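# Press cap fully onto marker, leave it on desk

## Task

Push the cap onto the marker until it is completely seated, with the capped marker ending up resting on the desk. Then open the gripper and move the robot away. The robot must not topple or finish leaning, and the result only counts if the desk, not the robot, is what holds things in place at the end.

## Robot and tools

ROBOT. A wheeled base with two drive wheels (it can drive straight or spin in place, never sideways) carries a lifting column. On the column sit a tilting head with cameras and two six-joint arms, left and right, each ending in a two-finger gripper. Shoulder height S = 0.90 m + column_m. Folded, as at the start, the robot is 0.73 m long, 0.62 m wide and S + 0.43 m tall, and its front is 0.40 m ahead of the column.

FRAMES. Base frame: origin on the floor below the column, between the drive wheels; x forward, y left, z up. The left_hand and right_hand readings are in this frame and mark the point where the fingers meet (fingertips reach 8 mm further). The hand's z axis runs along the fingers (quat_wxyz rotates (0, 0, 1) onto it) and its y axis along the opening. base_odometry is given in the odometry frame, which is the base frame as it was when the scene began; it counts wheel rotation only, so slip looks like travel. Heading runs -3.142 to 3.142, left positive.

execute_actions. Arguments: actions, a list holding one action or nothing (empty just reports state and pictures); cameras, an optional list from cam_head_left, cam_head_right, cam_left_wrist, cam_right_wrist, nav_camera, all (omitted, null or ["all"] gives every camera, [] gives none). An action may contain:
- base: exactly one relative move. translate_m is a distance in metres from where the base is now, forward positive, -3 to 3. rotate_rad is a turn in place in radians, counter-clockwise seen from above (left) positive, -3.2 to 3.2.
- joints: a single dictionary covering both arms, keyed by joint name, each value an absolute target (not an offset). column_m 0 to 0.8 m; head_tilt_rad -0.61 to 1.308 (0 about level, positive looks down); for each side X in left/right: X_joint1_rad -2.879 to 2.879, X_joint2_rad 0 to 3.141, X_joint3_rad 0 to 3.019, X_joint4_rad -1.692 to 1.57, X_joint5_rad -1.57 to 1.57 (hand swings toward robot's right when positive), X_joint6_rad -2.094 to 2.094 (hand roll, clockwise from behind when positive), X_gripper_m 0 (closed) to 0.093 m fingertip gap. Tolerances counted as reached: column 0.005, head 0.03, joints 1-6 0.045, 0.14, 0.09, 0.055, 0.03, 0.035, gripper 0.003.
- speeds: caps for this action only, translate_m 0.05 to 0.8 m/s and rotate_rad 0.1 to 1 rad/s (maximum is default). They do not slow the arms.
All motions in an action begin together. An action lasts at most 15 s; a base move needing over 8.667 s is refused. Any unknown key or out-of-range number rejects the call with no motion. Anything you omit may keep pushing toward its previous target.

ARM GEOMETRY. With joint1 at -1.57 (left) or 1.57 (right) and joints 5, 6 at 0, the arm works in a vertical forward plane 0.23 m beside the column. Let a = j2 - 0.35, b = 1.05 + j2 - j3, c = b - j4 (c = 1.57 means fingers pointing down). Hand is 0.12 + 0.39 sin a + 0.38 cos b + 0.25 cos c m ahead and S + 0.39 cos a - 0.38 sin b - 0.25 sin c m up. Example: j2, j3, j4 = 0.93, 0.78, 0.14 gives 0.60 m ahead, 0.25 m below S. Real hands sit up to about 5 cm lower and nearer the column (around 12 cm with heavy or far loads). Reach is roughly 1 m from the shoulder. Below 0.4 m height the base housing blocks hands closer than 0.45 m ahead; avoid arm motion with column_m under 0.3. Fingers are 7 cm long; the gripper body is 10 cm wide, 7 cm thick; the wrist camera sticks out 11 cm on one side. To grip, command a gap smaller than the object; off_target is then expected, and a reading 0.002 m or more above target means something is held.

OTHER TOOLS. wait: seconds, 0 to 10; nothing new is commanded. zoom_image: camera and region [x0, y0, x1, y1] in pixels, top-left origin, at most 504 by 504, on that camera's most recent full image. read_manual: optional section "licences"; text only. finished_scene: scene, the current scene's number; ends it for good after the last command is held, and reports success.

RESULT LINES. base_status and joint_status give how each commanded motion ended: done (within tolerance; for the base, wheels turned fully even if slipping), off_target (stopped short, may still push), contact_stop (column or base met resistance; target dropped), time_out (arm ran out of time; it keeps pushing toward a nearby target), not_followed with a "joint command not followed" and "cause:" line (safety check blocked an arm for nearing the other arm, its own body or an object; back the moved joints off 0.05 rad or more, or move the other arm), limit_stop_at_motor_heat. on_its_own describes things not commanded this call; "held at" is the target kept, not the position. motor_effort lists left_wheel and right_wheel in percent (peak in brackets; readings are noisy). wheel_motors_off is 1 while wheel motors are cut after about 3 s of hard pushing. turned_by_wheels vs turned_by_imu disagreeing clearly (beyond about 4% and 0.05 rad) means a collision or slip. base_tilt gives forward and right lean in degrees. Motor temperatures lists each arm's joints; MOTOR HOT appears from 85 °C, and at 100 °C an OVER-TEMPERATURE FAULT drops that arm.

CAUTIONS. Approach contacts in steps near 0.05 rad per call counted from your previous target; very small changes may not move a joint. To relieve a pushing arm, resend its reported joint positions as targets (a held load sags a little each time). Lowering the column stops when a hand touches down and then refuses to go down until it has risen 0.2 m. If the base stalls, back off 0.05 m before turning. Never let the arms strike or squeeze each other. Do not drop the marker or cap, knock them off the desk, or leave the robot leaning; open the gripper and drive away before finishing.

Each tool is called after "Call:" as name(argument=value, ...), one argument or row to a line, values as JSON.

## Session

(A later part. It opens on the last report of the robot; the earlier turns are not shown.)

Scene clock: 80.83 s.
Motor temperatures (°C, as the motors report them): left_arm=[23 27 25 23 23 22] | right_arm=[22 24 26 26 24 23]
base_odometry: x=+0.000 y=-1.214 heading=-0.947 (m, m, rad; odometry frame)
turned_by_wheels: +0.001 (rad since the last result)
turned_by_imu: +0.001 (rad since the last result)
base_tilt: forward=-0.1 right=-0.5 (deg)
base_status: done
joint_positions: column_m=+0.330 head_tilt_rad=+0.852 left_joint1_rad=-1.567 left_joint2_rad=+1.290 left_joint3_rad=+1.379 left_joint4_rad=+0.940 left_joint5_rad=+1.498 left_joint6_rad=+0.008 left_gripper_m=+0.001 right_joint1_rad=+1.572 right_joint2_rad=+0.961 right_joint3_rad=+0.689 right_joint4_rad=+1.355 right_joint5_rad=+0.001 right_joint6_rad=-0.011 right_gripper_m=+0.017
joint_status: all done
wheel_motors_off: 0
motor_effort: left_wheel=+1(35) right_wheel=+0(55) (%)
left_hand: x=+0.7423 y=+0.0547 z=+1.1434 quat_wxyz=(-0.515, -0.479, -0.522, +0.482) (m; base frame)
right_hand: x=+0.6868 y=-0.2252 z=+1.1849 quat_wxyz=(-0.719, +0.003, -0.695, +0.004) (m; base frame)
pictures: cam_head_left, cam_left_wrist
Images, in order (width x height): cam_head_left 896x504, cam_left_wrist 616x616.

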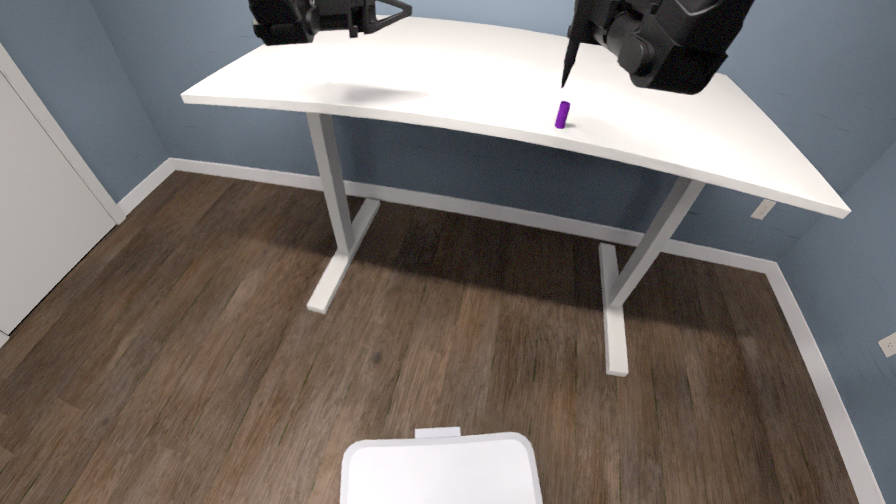

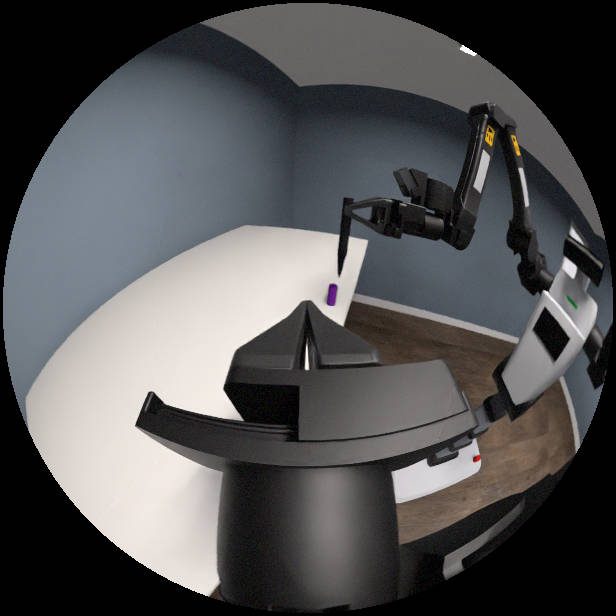

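Call:
execute_actions(
  actions=[
    {"joints":{"column_m":0.319}},
  ],
  cameras=["cam_head_left","cam_left_wrist"],
)

Call:
zoom_image(
  camera="cam_head_left",
  region=[510,40,620,150],
)

Call:
zoom_image(
  camera="cam_left_wrist",
  region=[285,190,405,310],
)

Scene clock: 82.67 s.
Motor temperatures (°C, as the motors report them): left_arm=[23 27 25 23 23 22] | right_arm=[22 24 26 26 24 23]
base_odometry: x=+0.000 y=-1.214 heading=-0.947 (m, m, rad; odometry frame)
turned_by_wheels: +0.000 (rad since the last result)
turned_by_imu: +0.001 (rad since the last result)
base_tilt: forward=-0.1 right=-0.5 (deg)
base_status: not commanded
joint_positions: column_m=+0.319 head_tilt_rad=+0.852 left_joint1_rad=-1.567 left_joint2_rad=+1.289 left_joint3_rad=+1.379 left_joint4_rad=+0.940 left_joint5_rad=+1.498 left_joint6_rad=+0.008 left_gripper_m=+0.001 right_joint1_rad=+1.572 right_joint2_rad=+0.961 right_joint3_rad=+0.689 right_joint4_rad=+1.355 right_joint5_rad=+0.001 right_joint6_rad=-0.011 right_gripper_m=+0.017
joint_status: all done
wheel_motors_off: 0
motor_effort: left_wheel=+1(1) right_wheel=+0(1) (%)
left_hand: x=+0.7423 y=+0.0547 z=+1.1329 quat_wxyz=(-0.515, -0.480, -0.522, +0.482) (m; base frame)
right_hand: x=+0.6868 y=-0.2252 z=+1.1739 quat_wxyz=(-0.719, +0.003, -0.695, +0.004) (m; base frame)
pictures: cam_head_left, cam_left_wrist
Images, in order (width x height): cam_head_left 896x504, cam_left_wrist 616x616.

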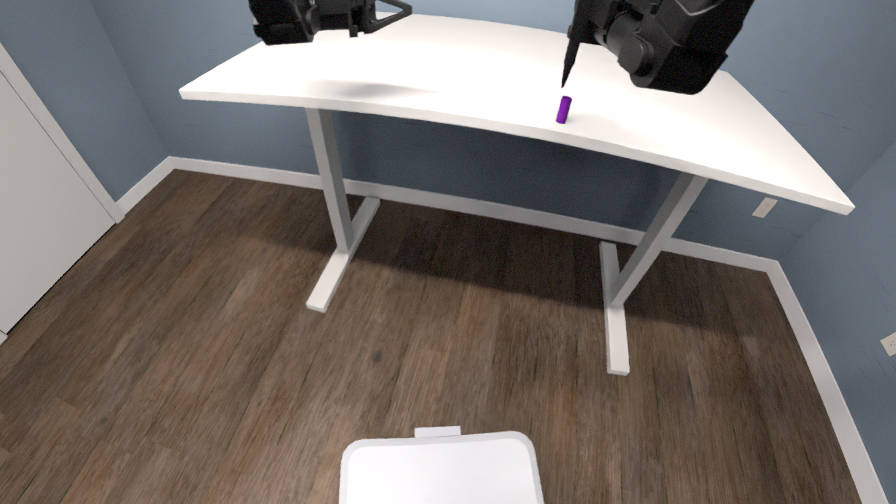

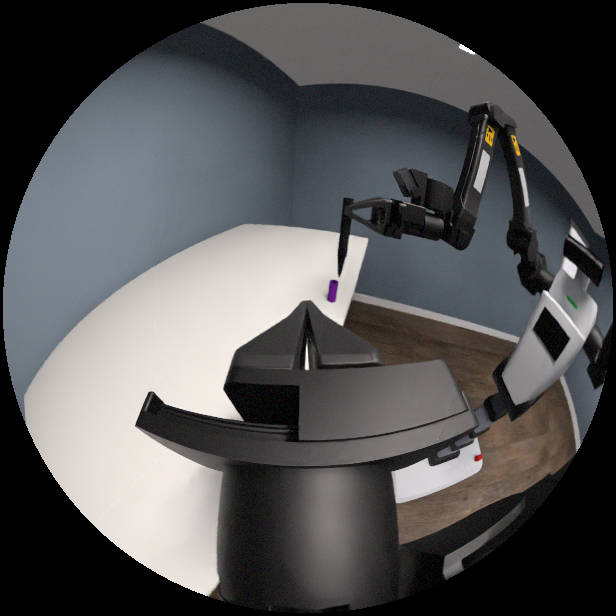

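Region (510, 40, 620, 150) of cam_head_left's 896x504 image, scaled by 4.582, with more detail than that image has.

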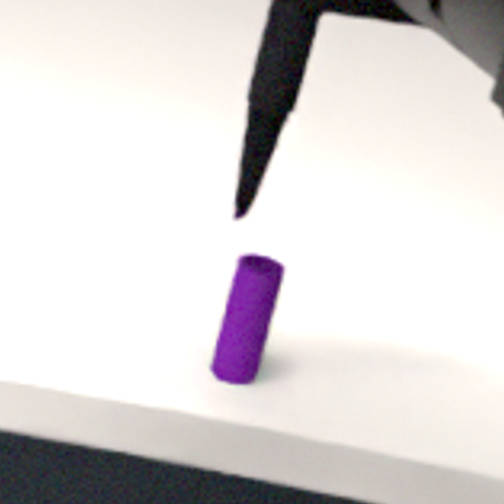

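Region (285, 190, 405, 310) of cam_left_wrist's 616x616 image, scaled by 4.200, with more detail than that image has.

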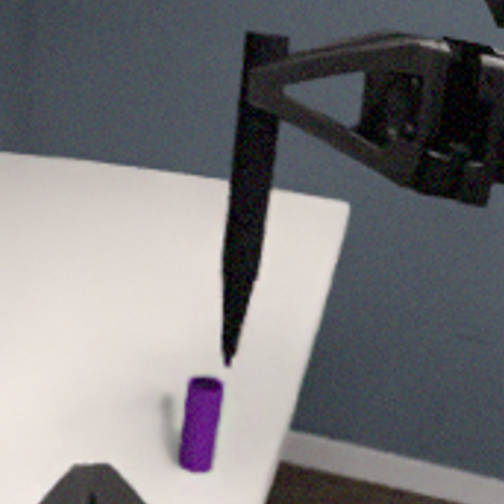

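Call:
execute_actions(
  actions=[
    {"base":{"rotate_rad":-0.024}},
  ],
  cameras=[],
)

Call:
execute_actions(
  actions=[
    {"base":{"translate_m":0.014},"joints":{"column_m":0.312}},
  ],
  cameras=["cam_head_left","cam_left_wrist"],
)

Call:
zoom_image(
  camera="cam_head_left",
  region=[510,40,620,150],
)

Call:
zoom_image(
  camera="cam_left_wrist",
  region=[285,190,405,310],
)

Scene clock: 85.77 s.
Motor temperatures (°C, as the motors report them): left_arm=[23 27 25 23 23 22] | right_arm=[22 24 26 26 24 23]
base_odometry: x=+0.000 y=-1.214 heading=-0.970 (m, m, rad; odometry frame)
turned_by_wheels: -0.023 (rad since the last result)
turned_by_imu: -0.022 (rad since the last result)
base_tilt: forward=-0.1 right=-0.4 (deg)
base_status: done
joint_positions: column_m=+0.319 head_tilt_rad=+0.852 left_joint1_rad=-1.568 left_joint2_rad=+1.289 left_joint3_rad=+1.379 left_joint4_rad=+0.940 left_joint5_rad=+1.498 left_joint6_rad=+0.008 left_gripper_m=+0.001 right_joint1_rad=+1.572 right_joint2_rad=+0.961 right_joint3_rad=+0.689 right_joint4_rad=+1.355 right_joint5_rad=+0.001 right_joint6_rad=-0.011 right_gripper_m=+0.017
joint_status: not commanded
wheel_motors_off: 0
motor_effort: left_wheel=+1(33) right_wheel=-3(31) (%)
left_hand: x=+0.7422 y=+0.0543 z=+1.1331 quat_wxyz=(-0.515, -0.480, -0.521, +0.483) (m; base frame)
right_hand: x=+0.6868 y=-0.2252 z=+1.1739 quat_wxyz=(-0.719, +0.003, -0.695, +0.004) (m; base frame)
pictures: none
No camera images: the call's "cameras" was empty. Leave "cameras" out to get every camera's image.

Scene clock: 86.73 s.
Motor temperatures (°C, as the motors report them): left_arm=[23 27 25 23 23 22] | right_arm=[22 25 26 26 24 23]
base_odometry: x=+0.008 y=-1.226 heading=-0.970 (m, m, rad; odometry frame)
turned_by_wheels: +0.000 (rad since the last result)
turned_by_imu: +0.000 (rad since the last result)
base_tilt: forward=-0.1 right=-0.5 (deg)
base_status: done
joint_positions: column_m=+0.312 head_tilt_rad=+0.852 left_joint1_rad=-1.568 left_joint2_rad=+1.287 left_joint3_rad=+1.380 left_joint4_rad=+0.940 left_joint5_rad=+1.499 left_joint6_rad=+0.008 left_gripper_m=+0.001 right_joint1_rad=+1.572 right_joint2_rad=+0.961 right_joint3_rad=+0.690 right_joint4_rad=+1.355 right_joint5_rad=+0.001 right_joint6_rad=-0.011 right_gripper_m=+0.017
joint_status: all done
wheel_motors_off: 0
motor_effort: left_wheel=+0(35) right_wheel=+0(26) (%)
left_hand: x=+0.7425 y=+0.0542 z=+1.1275 quat_wxyz=(-0.515, -0.480, -0.520, +0.482) (m; base frame)
right_hand: x=+0.6872 y=-0.2252 z=+1.1678 quat_wxyz=(-0.720, +0.003, -0.694, +0.004) (m; base frame)
pictures: cam_head_left, cam_left_wrist
Images, in order (width x height): cam_head_left 896x504, cam_left_wrist 616x616.

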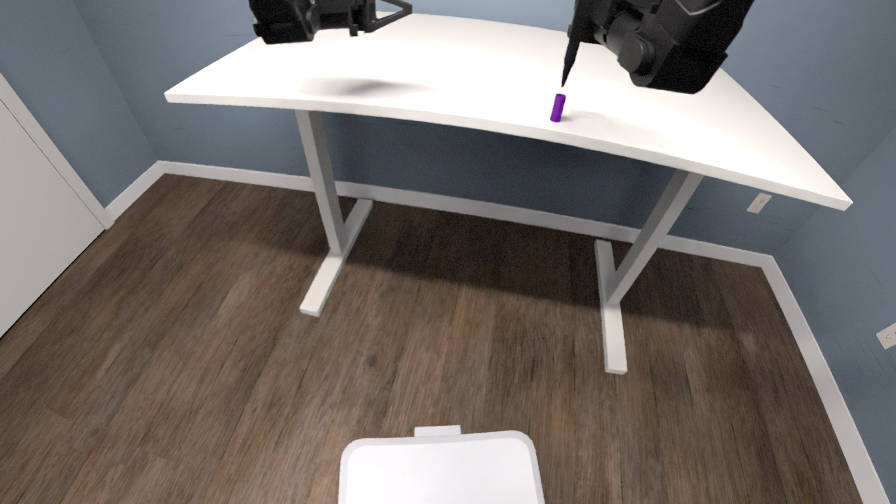

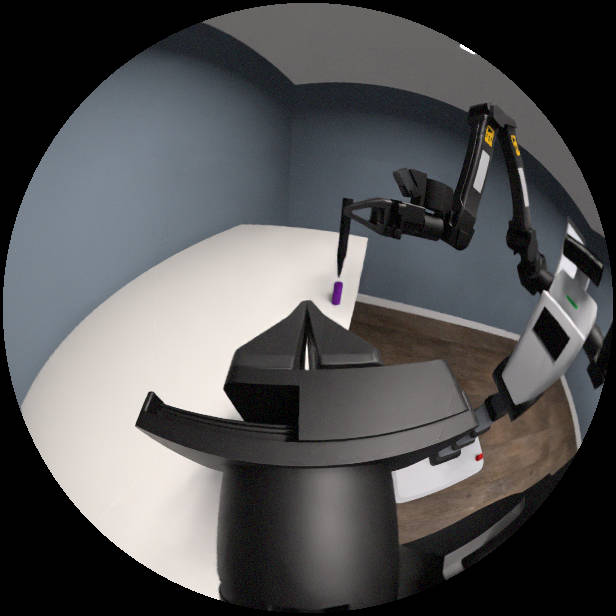

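Region (510, 40, 620, 150) of cam_head_left's 896x504 image, scaled by 4.582, with more detail than that image has.

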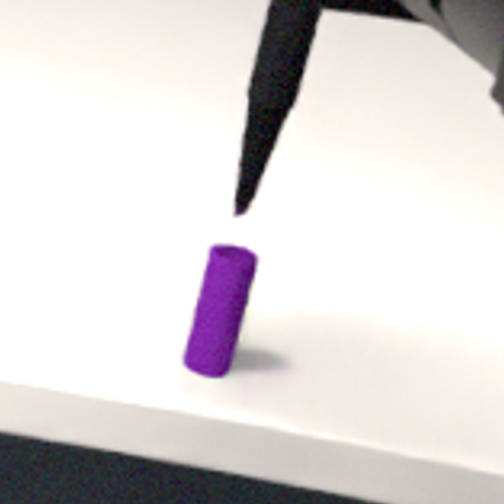

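Region (285, 190, 405, 310) of cam_left_wrist's 616x616 image, scaled by 4.200, with more detail than that image has.

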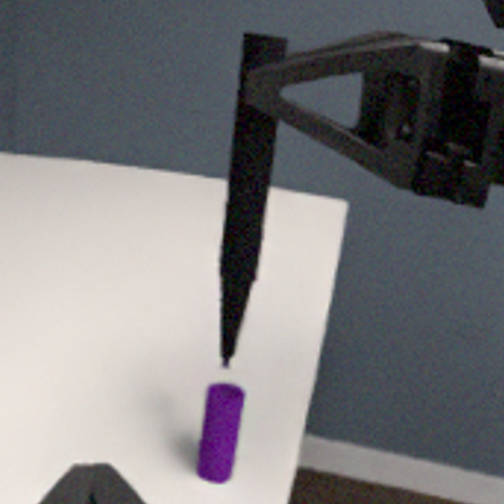

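Call:
execute_actions(
  actions=[
    {"joints":{"column_m":0.292}},
  ],
  cameras=["cam_head_left","cam_left_wrist"],
)

Call:
zoom_image(
  camera="cam_head_left",
  region=[510,40,620,150],
)

Call:
zoom_image(
  camera="cam_left_wrist",
  region=[285,190,405,310],
)

Scene clock: 88.77 s.
Motor temperatures (°C, as the motors report them): left_arm=[23 28 25 23 23 22] | right_arm=[22 25 26 26 24 23]
base_odometry: x=+0.008 y=-1.226 heading=-0.970 (m, m, rad; odometry frame)
turned_by_wheels: +0.000 (rad since the last result)
turned_by_imu: +0.001 (rad since the last result)
base_tilt: forward=-0.1 right=-0.5 (deg)
base_status: not commanded
joint_positions: column_m=+0.292 head_tilt_rad=+0.852 left_joint1_rad=-1.568 left_joint2_rad=+1.287 left_joint3_rad=+1.380 left_joint4_rad=+0.940 left_joint5_rad=+1.499 left_joint6_rad=+0.008 left_gripper_m=+0.001 right_joint1_rad=+1.572 right_joint2_rad=+0.961 right_joint3_rad=+0.690 right_joint4_rad=+1.355 right_joint5_rad=+0.001 right_joint6_rad=-0.011 right_gripper_m=+0.017
joint_status: all done
wheel_motors_off: 0
motor_effort: left_wheel=+0(1) right_wheel=+0(3) (%)
left_hand: x=+0.7425 y=+0.0542 z=+1.1077 quat_wxyz=(-0.516, -0.481, -0.520, +0.482) (m; base frame)
right_hand: x=+0.6872 y=-0.2252 z=+1.1478 quat_wxyz=(-0.720, +0.003, -0.694, +0.004) (m; base frame)
pictures: cam_head_left, cam_left_wrist
Images, in order (width x height): cam_head_left 896x504, cam_left_wrist 616x616.

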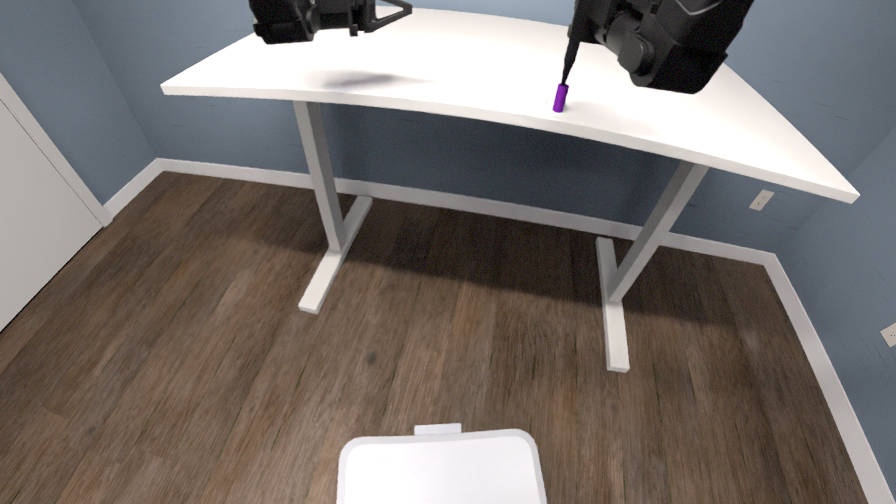

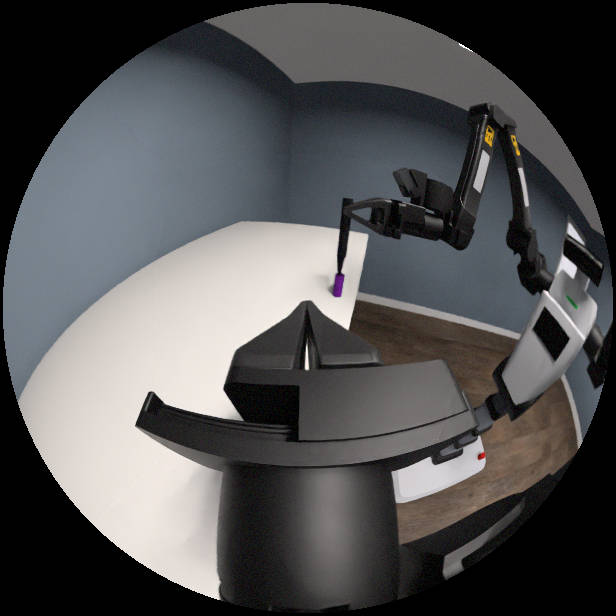

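Region (510, 40, 620, 150) of cam_head_left's 896x504 image, scaled by 4.582, with more detail than that image has.

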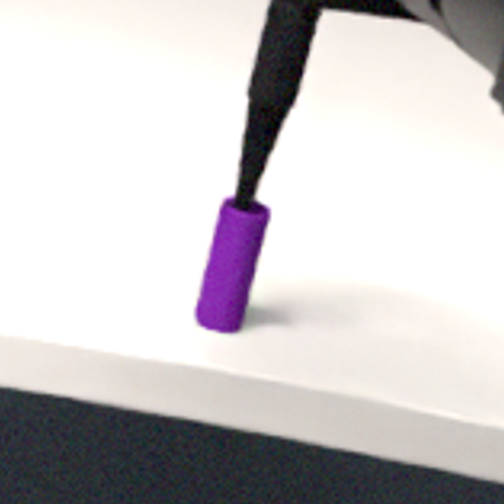

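Region (285, 190, 405, 310) of cam_left_wrist's 616x616 image, scaled by 4.200, with more detail than that image has.

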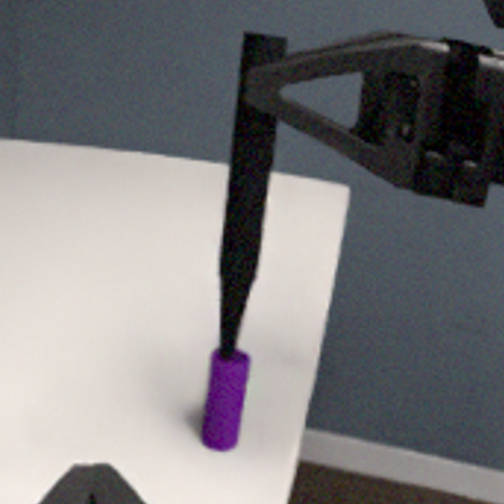

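Call:
execute_actions(
  actions=[
    {"joints":{"column_m":0.27}},
  ],
  cameras=["cam_head_left","cam_left_wrist"],
)

Call:
zoom_image(
  camera="cam_head_left",
  region=[510,30,620,140],
)

Call:
zoom_image(
  camera="cam_left_wrist",
  region=[285,190,405,310],
)

Scene clock: 90.80 s.
Motor temperatures (°C, as the motors report them): left_arm=[23 28 25 23 23 22] | right_arm=[22 25 26 26 24 23]
base_odometry: x=+0.008 y=-1.226 heading=-0.970 (m, m, rad; odometry frame)
turned_by_wheels: +0.000 (rad since the last result)
turned_by_imu: +0.001 (rad since the last result)
base_tilt: forward=-0.1 right=-0.5 (deg)
base_status: not commanded
joint_positions: column_m=+0.270 head_tilt_rad=+0.852 left_joint1_rad=-1.568 left_joint2_rad=+1.287 left_joint3_rad=+1.380 left_joint4_rad=+0.940 left_joint5_rad=+1.499 left_joint6_rad=+0.008 left_gripper_m=+0.001 right_joint1_rad=+1.572 right_joint2_rad=+0.961 right_joint3_rad=+0.690 right_joint4_rad=+1.355 right_joint5_rad=+0.001 right_joint6_rad=-0.011 right_gripper_m=+0.017
joint_status: all done
wheel_motors_off: 0
motor_effort: left_wheel=+1(1) right_wheel=+0(1) (%)
left_hand: x=+0.7425 y=+0.0542 z=+1.0857 quat_wxyz=(-0.516, -0.481, -0.520, +0.482) (m; base frame)
right_hand: x=+0.6872 y=-0.2252 z=+1.1258 quat_wxyz=(-0.720, +0.003, -0.694, +0.004) (m; base frame)
pictures: cam_head_left, cam_left_wrist
Images, in order (width x height): cam_head_left 896x504, cam_left_wrist 616x616.

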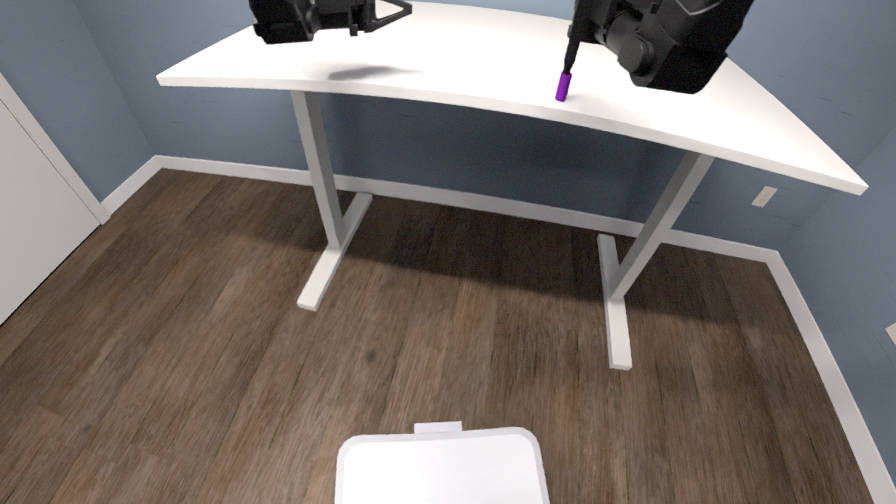

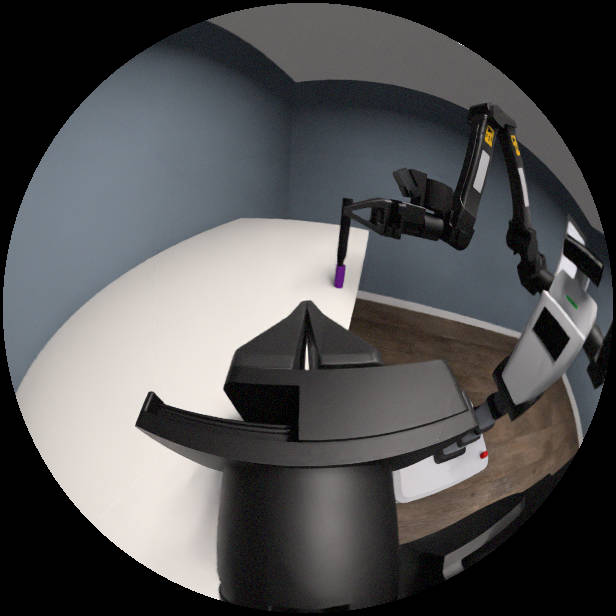

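Region (510, 30, 620, 140) of cam_head_left's 896x504 image, scaled by 4.582, with more detail than that image has.

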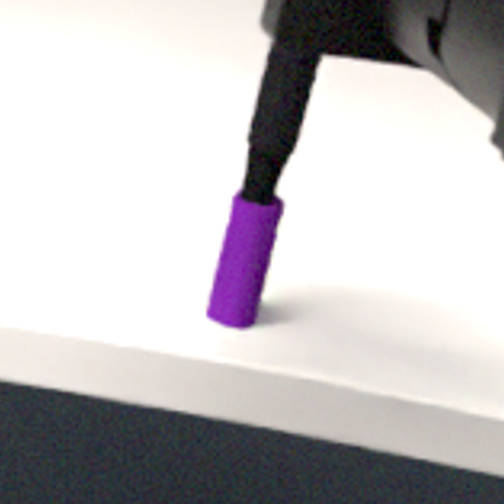

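Region (285, 190, 405, 310) of cam_left_wrist's 616x616 image, scaled by 4.200, with more detail than that image has.

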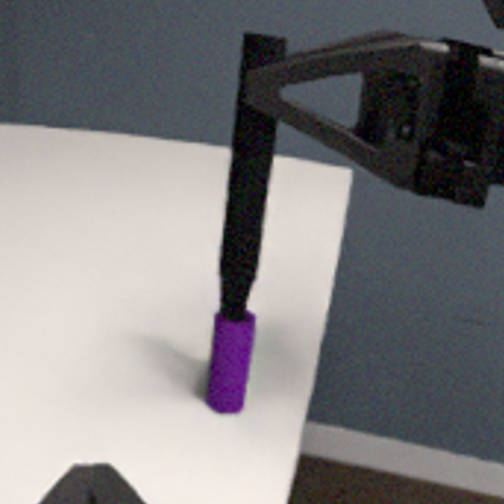

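Flush around 0.25.

Call:
execute_actions(
  actions=[
    {"joints":{"column_m":0.25}},
  ],
  cameras=["cam_left_wrist"],
)

Call:
zoom_image(
  camera="cam_left_wrist",
  region=[285,190,405,310],
)

Call:
execute_actions(
  actions=[
    {"joints":{"right_joint2_rad":1.05,"right_joint3_rad":0.63,"right_joint4_rad":1.25}},
  ],
  cameras=["cam_head_left","cam_left_wrist"],
)

Call:
zoom_image(
  camera="cam_left_wrist",
  region=[285,190,405,310],
)

Scene clock: 93.30 s.
Motor temperatures (°C, as the motors report them): left_arm=[23 28 26 23 23 22] | right_arm=[22 25 26 26 24 23]
base_odometry: x=+0.008 y=-1.226 heading=-0.970 (m, m, rad; odometry frame)
turned_by_wheels: +0.000 (rad since the last result)
turned_by_imu: +0.001 (rad since the last result)
base_tilt: forward=-0.1 right=-0.5 (deg)
base_status: not commanded
joint_positions: column_m=+0.250 head_tilt_rad=+0.852 left_joint1_rad=-1.568 left_joint2_rad=+1.286 left_joint3_rad=+1.380 left_joint4_rad=+0.940 left_joint5_rad=+1.499 left_joint6_rad=+0.008 left_gripper_m=+0.001 right_joint1_rad=+1.572 right_joint2_rad=+0.960 right_joint3_rad=+0.690 right_joint4_rad=+1.362 right_joint5_rad=+0.001 right_joint6_rad=-0.011 right_gripper_m=+0.017
joint_status: all done
wheel_motors_off: 0
motor_effort: left_wheel=+0(1) right_wheel=+1(2) (%)
left_hand: x=+0.7425 y=+0.0542 z=+1.0659 quat_wxyz=(-0.516, -0.481, -0.520, +0.482) (m; base frame)
right_hand: x=+0.6872 y=-0.2252 z=+1.1078 quat_wxyz=(-0.723, +0.003, -0.691, +0.004) (m; base frame)
pictures: cam_left_wrist
Images, in order (width x height): cam_left_wrist 616x616.

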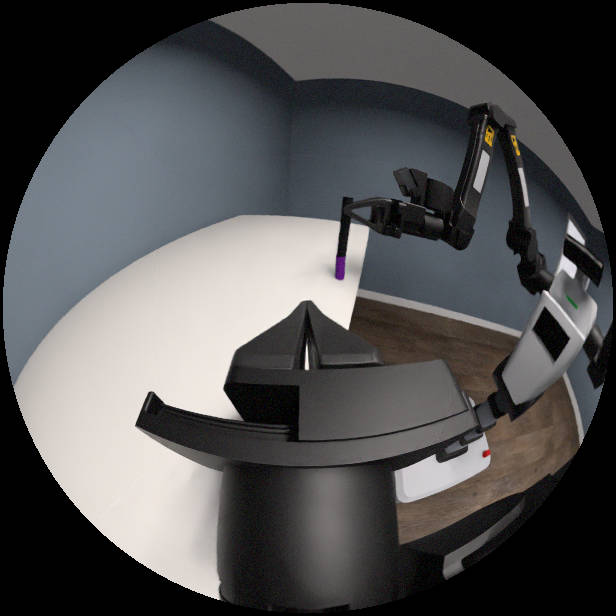

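Region (285, 190, 405, 310) of cam_left_wrist's 616x616 image, scaled by 4.200, with more detail than that image has.

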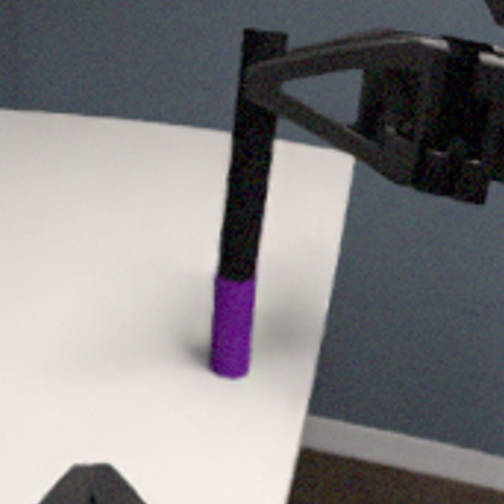

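Scene clock: 95.20 s.
Motor temperatures (°C, as the motors report them): left_arm=[23 28 26 23 23 22] | right_arm=[22 24 26 26 24 23]
base_odometry: x=+0.008 y=-1.226 heading=-0.970 (m, m, rad; odometry frame)
turned_by_wheels: +0.000 (rad since the last result)
turned_by_imu: +0.001 (rad since the last result)
base_tilt: forward=-0.1 right=-0.5 (deg)
base_status: not commanded
joint_positions: column_m=+0.250 head_tilt_rad=+0.852 left_joint1_rad=-1.568 left_joint2_rad=+1.286 left_joint3_rad=+1.380 left_joint4_rad=+0.940 left_joint5_rad=+1.499 left_joint6_rad=+0.008 left_gripper_m=+0.001 right_joint1_rad=+1.572 right_joint2_rad=+0.956 right_joint3_rad=+0.677 right_joint4_rad=+1.345 right_joint5_rad=+0.001 right_joint6_rad=-0.011 right_gripper_m=+0.017
joint_status: right_joint4_rad time_out (moved -0.016 of -0.112); the others done
wheel_motors_off: 0
on_its_own: right_joint4_rad reads +1.345 and still pushes toward +1.250 since a time_out
motor_effort: left_wheel=+1(1) right_wheel=+2(1) (%)
left_hand: x=+0.7425 y=+0.0542 z=+1.0659 quat_wxyz=(-0.516, -0.481, -0.520, +0.482) (m; base frame)
right_hand: x=+0.6827 y=-0.2252 z=+1.1015 quat_wxyz=(-0.714, +0.003, -0.700, +0.004) (m; base frame)
pictures: cam_head_left, cam_left_wrist
Images, in order (width x height): cam_head_left 896x504, cam_left_wrist 616x616.

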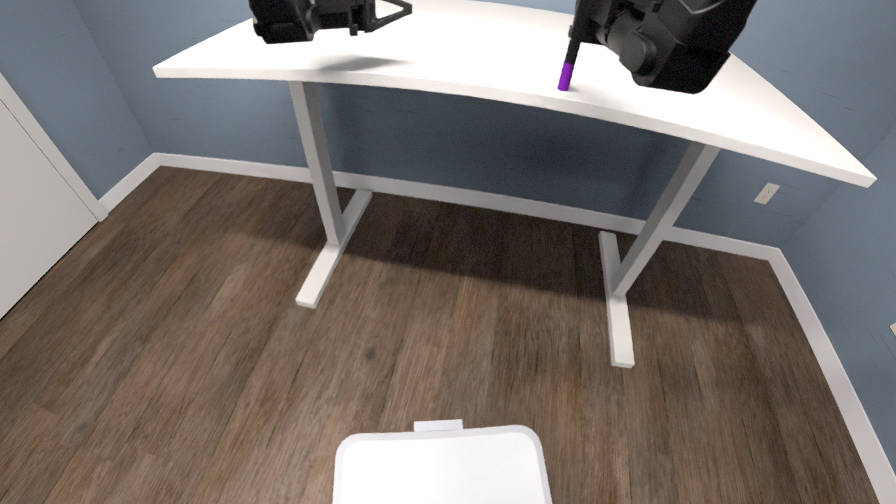

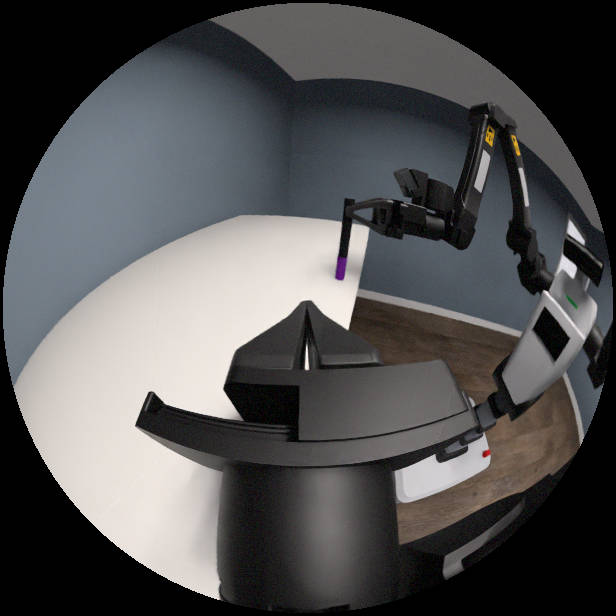

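Region (285, 190, 405, 310) of cam_left_wrist's 616x616 image, scaled by 4.200, with more detail than that image has.

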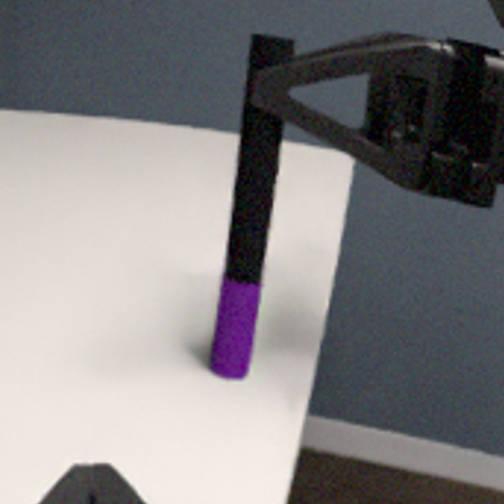

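Call:
execute_actions(
  actions=[
    {"joints":{"right_joint2_rad":1.13,"right_joint3_rad":0.61,"right_joint4_rad":1.14}},
  ],
  cameras=["cam_head_left","cam_left_wrist"],
)

Call:
zoom_image(
  camera="cam_left_wrist",
  region=[285,190,405,310],
)

Call:
zoom_image(
  camera="cam_head_left",
  region=[530,20,620,110],
)

Scene clock: 98.70 s.
Motor temperatures (°C, as the motors report them): left_arm=[23 28 26 23 23 22] | right_arm=[22 24 26 26 24 23]
base_odometry: x=+0.008 y=-1.226 heading=-0.970 (m, m, rad; odometry frame)
turned_by_wheels: +0.000 (rad since the last result)
turned_by_imu: +0.001 (rad since the last result)
base_tilt: forward=-0.1 right=-0.5 (deg)
base_status: not commanded
joint_positions: column_m=+0.250 head_tilt_rad=+0.852 left_joint1_rad=-1.568 left_joint2_rad=+1.286 left_joint3_rad=+1.380 left_joint4_rad=+0.940 left_joint5_rad=+1.499 left_joint6_rad=+0.008 left_gripper_m=+0.001 right_joint1_rad=+1.572 right_joint2_rad=+0.953 right_joint3_rad=+0.690 right_joint4_rad=+1.308 right_joint5_rad=+0.001 right_joint6_rad=-0.011 right_gripper_m=+0.017
joint_status: right_joint2_rad time_out (moved -0.003 of +0.174); right_joint4_rad time_out (moved -0.037 of -0.205); the others done
wheel_motors_off: 0
on_its_own: right_joint2_rad reads +0.953 and still pushes toward +1.130 since a time_out; right_joint4_rad reads +1.308 and still pushes toward +1.140 since a time_out
motor_effort: left_wheel=+1(1) right_wheel=+3(2) (%)
left_hand: x=+0.7425 y=+0.0542 z=+1.0659 quat_wxyz=(-0.516, -0.481, -0.520, +0.482) (m; base frame)
right_hand: x=+0.6877 y=-0.2252 z=+1.0983 quat_wxyz=(-0.706, +0.003, -0.708, +0.003) (m; base frame)
pictures: cam_head_left, cam_left_wrist
Images, in order (width x height): cam_head_left 896x504, cam_left_wrist 616x616.

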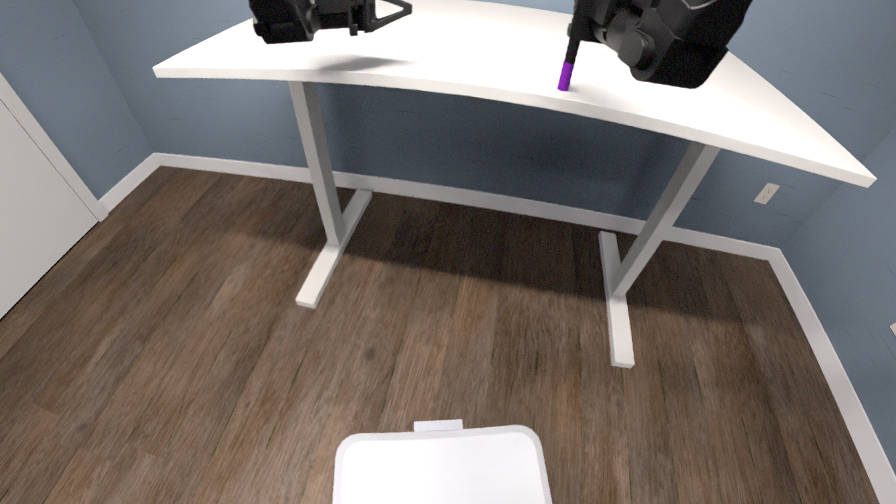

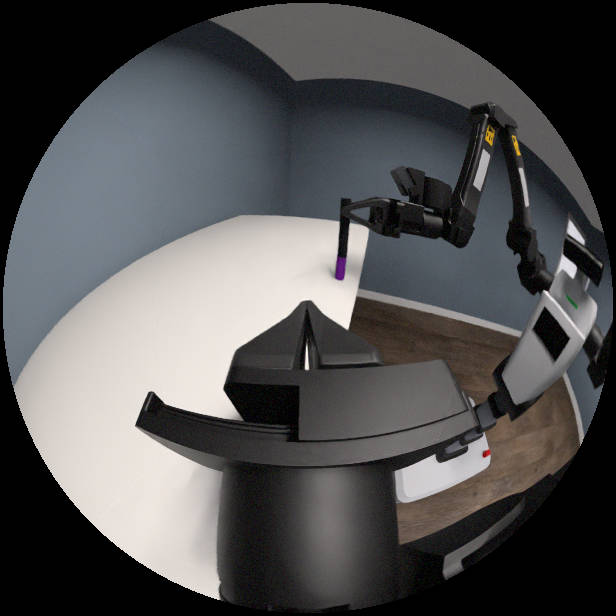

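Region (285, 190, 405, 310) of cam_left_wrist's 616x616 image, scaled by 4.200, with more detail than that image has.

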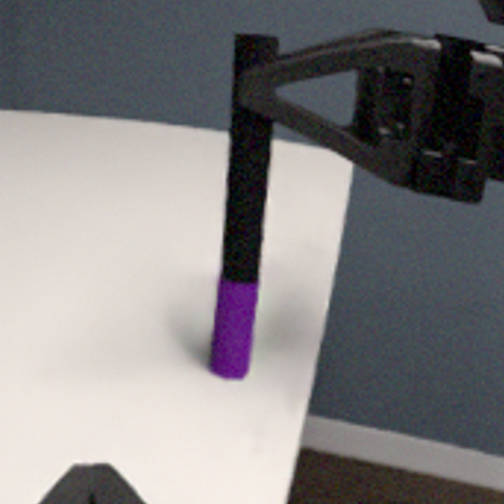

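Region (530, 20, 620, 110) of cam_head_left's 896x504 image, scaled by 5.600, with more detail than that image has.

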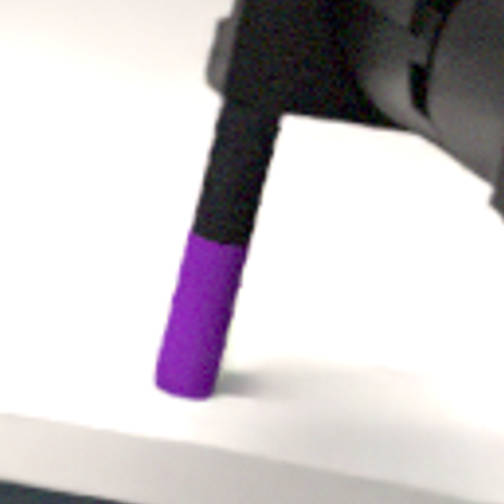

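Call:
execute_actions(
  actions=[
    {"joints":{"right_joint2_rad":0.953,"right_joint3_rad":0.69,"right_joint4_rad":1.308}},
  ],
  cameras=[],
)

Call:
execute_actions(
  actions=[
    {"joints":{"column_m":0.46,"left_joint2_rad":0.6,"left_joint3_rad":0.5,"left_joint4_rad":0.5,"left_joint5_rad":0,"head_tilt_rad":0.95}},
  ],
  cameras=[],
)

Call:
execute_actions(
  actions=[
    {"base":{"translate_m":0.16},"joints":{"right_joint2_rad":1.25,"right_joint3_rad":1.26,"right_joint4_rad":-0.52,"right_joint6_rad":1.57}},
  ],
  cameras=["cam_head_left","cam_right_wrist"],
)

Scene clock: 101.20 s.
Motor temperatures (°C, as the motors report them): left_arm=[23 28 26 23 23 22] | right_arm=[22 24 25 26 24 23]
base_odometry: x=+0.008 y=-1.226 heading=-0.970 (m, m, rad; odometry frame)
turned_by_wheels: +0.000 (rad since the last result)
turned_by_imu: +0.001 (rad since the last result)
base_tilt: forward=-0.1 right=-0.5 (deg)
base_status: not commanded
joint_positions: column_m=+0.250 head_tilt_rad=+0.852 left_joint1_rad=-1.568 left_joint2_rad=+1.286 left_joint3_rad=+1.380 left_joint4_rad=+0.940 left_joint5_rad=+1.499 left_joint6_rad=+0.008 left_gripper_m=+0.001 right_joint1_rad=+1.572 right_joint2_rad=+0.951 right_joint3_rad=+0.703 right_joint4_rad=+1.315 right_joint5_rad=+0.001 right_joint6_rad=-0.011 right_gripper_m=+0.017
joint_status: all done
wheel_motors_off: 0
motor_effort: left_wheel=+1(1) right_wheel=+0(1) (%)
left_hand: x=+0.7425 y=+0.0542 z=+1.0659 quat_wxyz=(-0.516, -0.481, -0.520, +0.482) (m; base frame)
right_hand: x=+0.6926 y=-0.2252 z=+1.1055 quat_wxyz=(-0.714, +0.003, -0.700, +0.004) (m; base frame)
pictures: none
No camera images: the call's "cameras" was empty. Leave "cameras" out to get every camera's image.

Scene clock: 104.53 s.
Motor temperatures (°C, as the motors report them): left_arm=[23 28 26 23 23 22] | right_arm=[22 24 25 26 24 23]
base_odometry: x=+0.008 y=-1.226 heading=-0.970 (m, m, rad; odometry frame)
turned_by_wheels: +0.000 (rad since the last result)
turned_by_imu: +0.001 (rad since the last result)
base_tilt: forward=-0.1 right=-0.5 (deg)
base_status: not commanded
joint_positions: column_m=+0.460 head_tilt_rad=+0.950 left_joint1_rad=-1.568 left_joint2_rad=+0.606 left_joint3_rad=+0.493 left_joint4_rad=+0.506 left_joint5_rad=+0.002 left_joint6_rad=+0.008 left_gripper_m=+0.001 right_joint1_rad=+1.572 right_joint2_rad=+0.951 right_joint3_rad=+0.692 right_joint4_rad=+1.315 right_joint5_rad=+0.001 right_joint6_rad=-0.011 right_gripper_m=+0.017
joint_status: all done
wheel_motors_off: 0
motor_effort: left_wheel=+1(1) right_wheel=+1(3) (%)
left_hand: x=+0.5705 y=+0.2251 z=+1.2338 quat_wxyz=(-0.442, -0.004, -0.897, -0.002) (m; base frame)
right_hand: x=+0.6886 y=-0.2252 z=+1.3115 quat_wxyz=(-0.710, +0.003, -0.704, +0.003) (m; base frame)
pictures: none
No camera images: the call's "cameras" was empty. Leave "cameras" out to get every camera's image.

Scene clock: 106.37 s.
Motor temperatures (°C, as the motors report them): left_arm=[23 28 26 23 23 22] | right_arm=[22 24 26 26 24 23]
base_odometry: x=+0.098 y=-1.358 heading=-0.970 (m, m, rad; odometry frame)
turned_by_wheels: +0.000 (rad since the last result)
turned_by_imu: +0.001 (rad since the last result)
base_tilt: forward=-0.2 right=-0.5 (deg)
base_status: done
joint_positions: column_m=+0.460 head_tilt_rad=+0.951 left_joint1_rad=-1.568 left_joint2_rad=+0.606 left_joint3_rad=+0.494 left_joint4_rad=+0.506 left_joint5_rad=+0.002 left_joint6_rad=+0.008 left_gripper_m=+0.001 right_joint1_rad=+1.572 right_joint2_rad=+1.254 right_joint3_rad=+1.260 right_joint4_rad=-0.515 right_joint5_rad=+0.001 right_joint6_rad=+1.559 right_gripper_m=+0.017
joint_status: all done
wheel_motors_off: 0
motor_effort: left_wheel=+0(29) right_wheel=-1(36) (%)
left_hand: x=+0.5709 y=+0.2251 z=+1.2343 quat_wxyz=(-0.443, -0.004, -0.897, -0.002) (m; base frame)
right_hand: x=+0.6237 y=-0.2250 z=+1.0234 quat_wxyz=(-0.005, -0.703, -0.711, -0.005) (m; base frame)
pictures: cam_head_left, cam_right_wrist
Images, in order (width x height): cam_head_left 896x504, cam_right_wrist 616x616.

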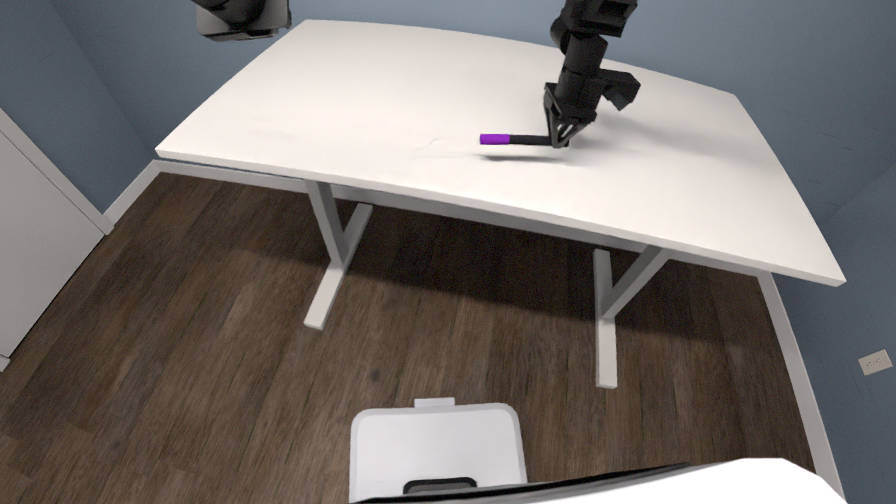

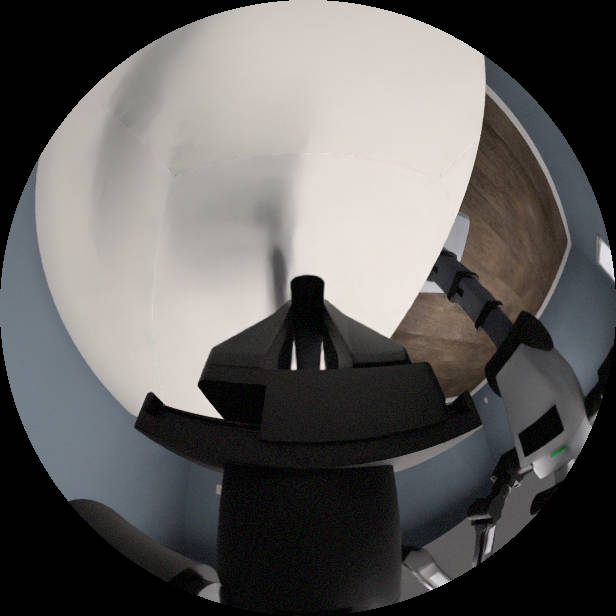

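Call:
execute_actions(
  actions=[
    {"joints":{"column_m":0.41}},
  ],
  cameras=["cam_head_left"],
)

Call:
zoom_image(
  camera="cam_head_left",
  region=[460,70,600,170],
)

Scene clock: 108.37 s.
Motor temperatures (°C, as the motors report them): left_arm=[23 28 25 23 23 22] | right_arm=[22 25 26 26 24 23]
base_odometry: x=+0.098 y=-1.358 heading=-0.970 (m, m, rad; odometry frame)
turned_by_wheels: +0.000 (rad since the last result)
turned_by_imu: +0.001 (rad since the last result)
base_tilt: forward=-0.1 right=-0.5 (deg)
base_status: not commanded
joint_positions: column_m=+0.410 head_tilt_rad=+0.951 left_joint1_rad=-1.568 left_joint2_rad=+0.606 left_joint3_rad=+0.494 left_joint4_rad=+0.506 left_joint5_rad=+0.002 left_joint6_rad=+0.008 left_gripper_m=+0.001 right_joint1_rad=+1.572 right_joint2_rad=+1.254 right_joint3_rad=+1.260 right_joint4_rad=-0.515 right_joint5_rad=+0.001 right_joint6_rad=+1.559 right_gripper_m=+0.017
joint_status: all done
wheel_motors_off: 0
motor_effort: left_wheel=+0(0) right_wheel=+0(0) (%)
left_hand: x=+0.5709 y=+0.2251 z=+1.1845 quat_wxyz=(-0.443, -0.004, -0.897, -0.002) (m; base frame)
right_hand: x=+0.6237 y=-0.2250 z=+0.9736 quat_wxyz=(-0.005, -0.703, -0.711, -0.005) (m; base frame)
pictures: cam_head_left
Images, in order (width x height): cam_head_left 896x504.

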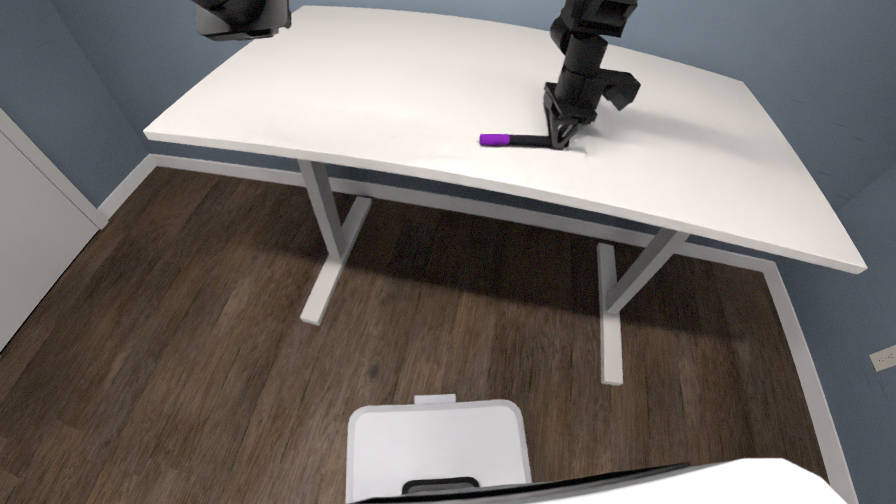

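Region (460, 70, 600, 170) of cam_head_left's 896x504 image, scaled by 3.600, with more detail than that image has; it fills the top 360 rows of this view, and the rest is white.

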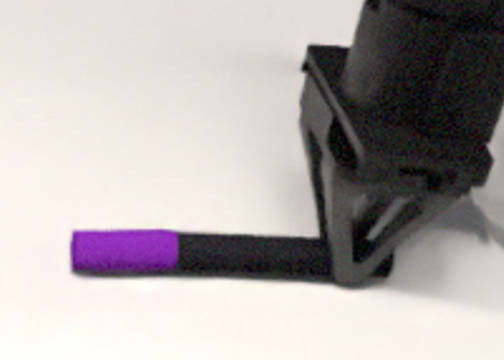

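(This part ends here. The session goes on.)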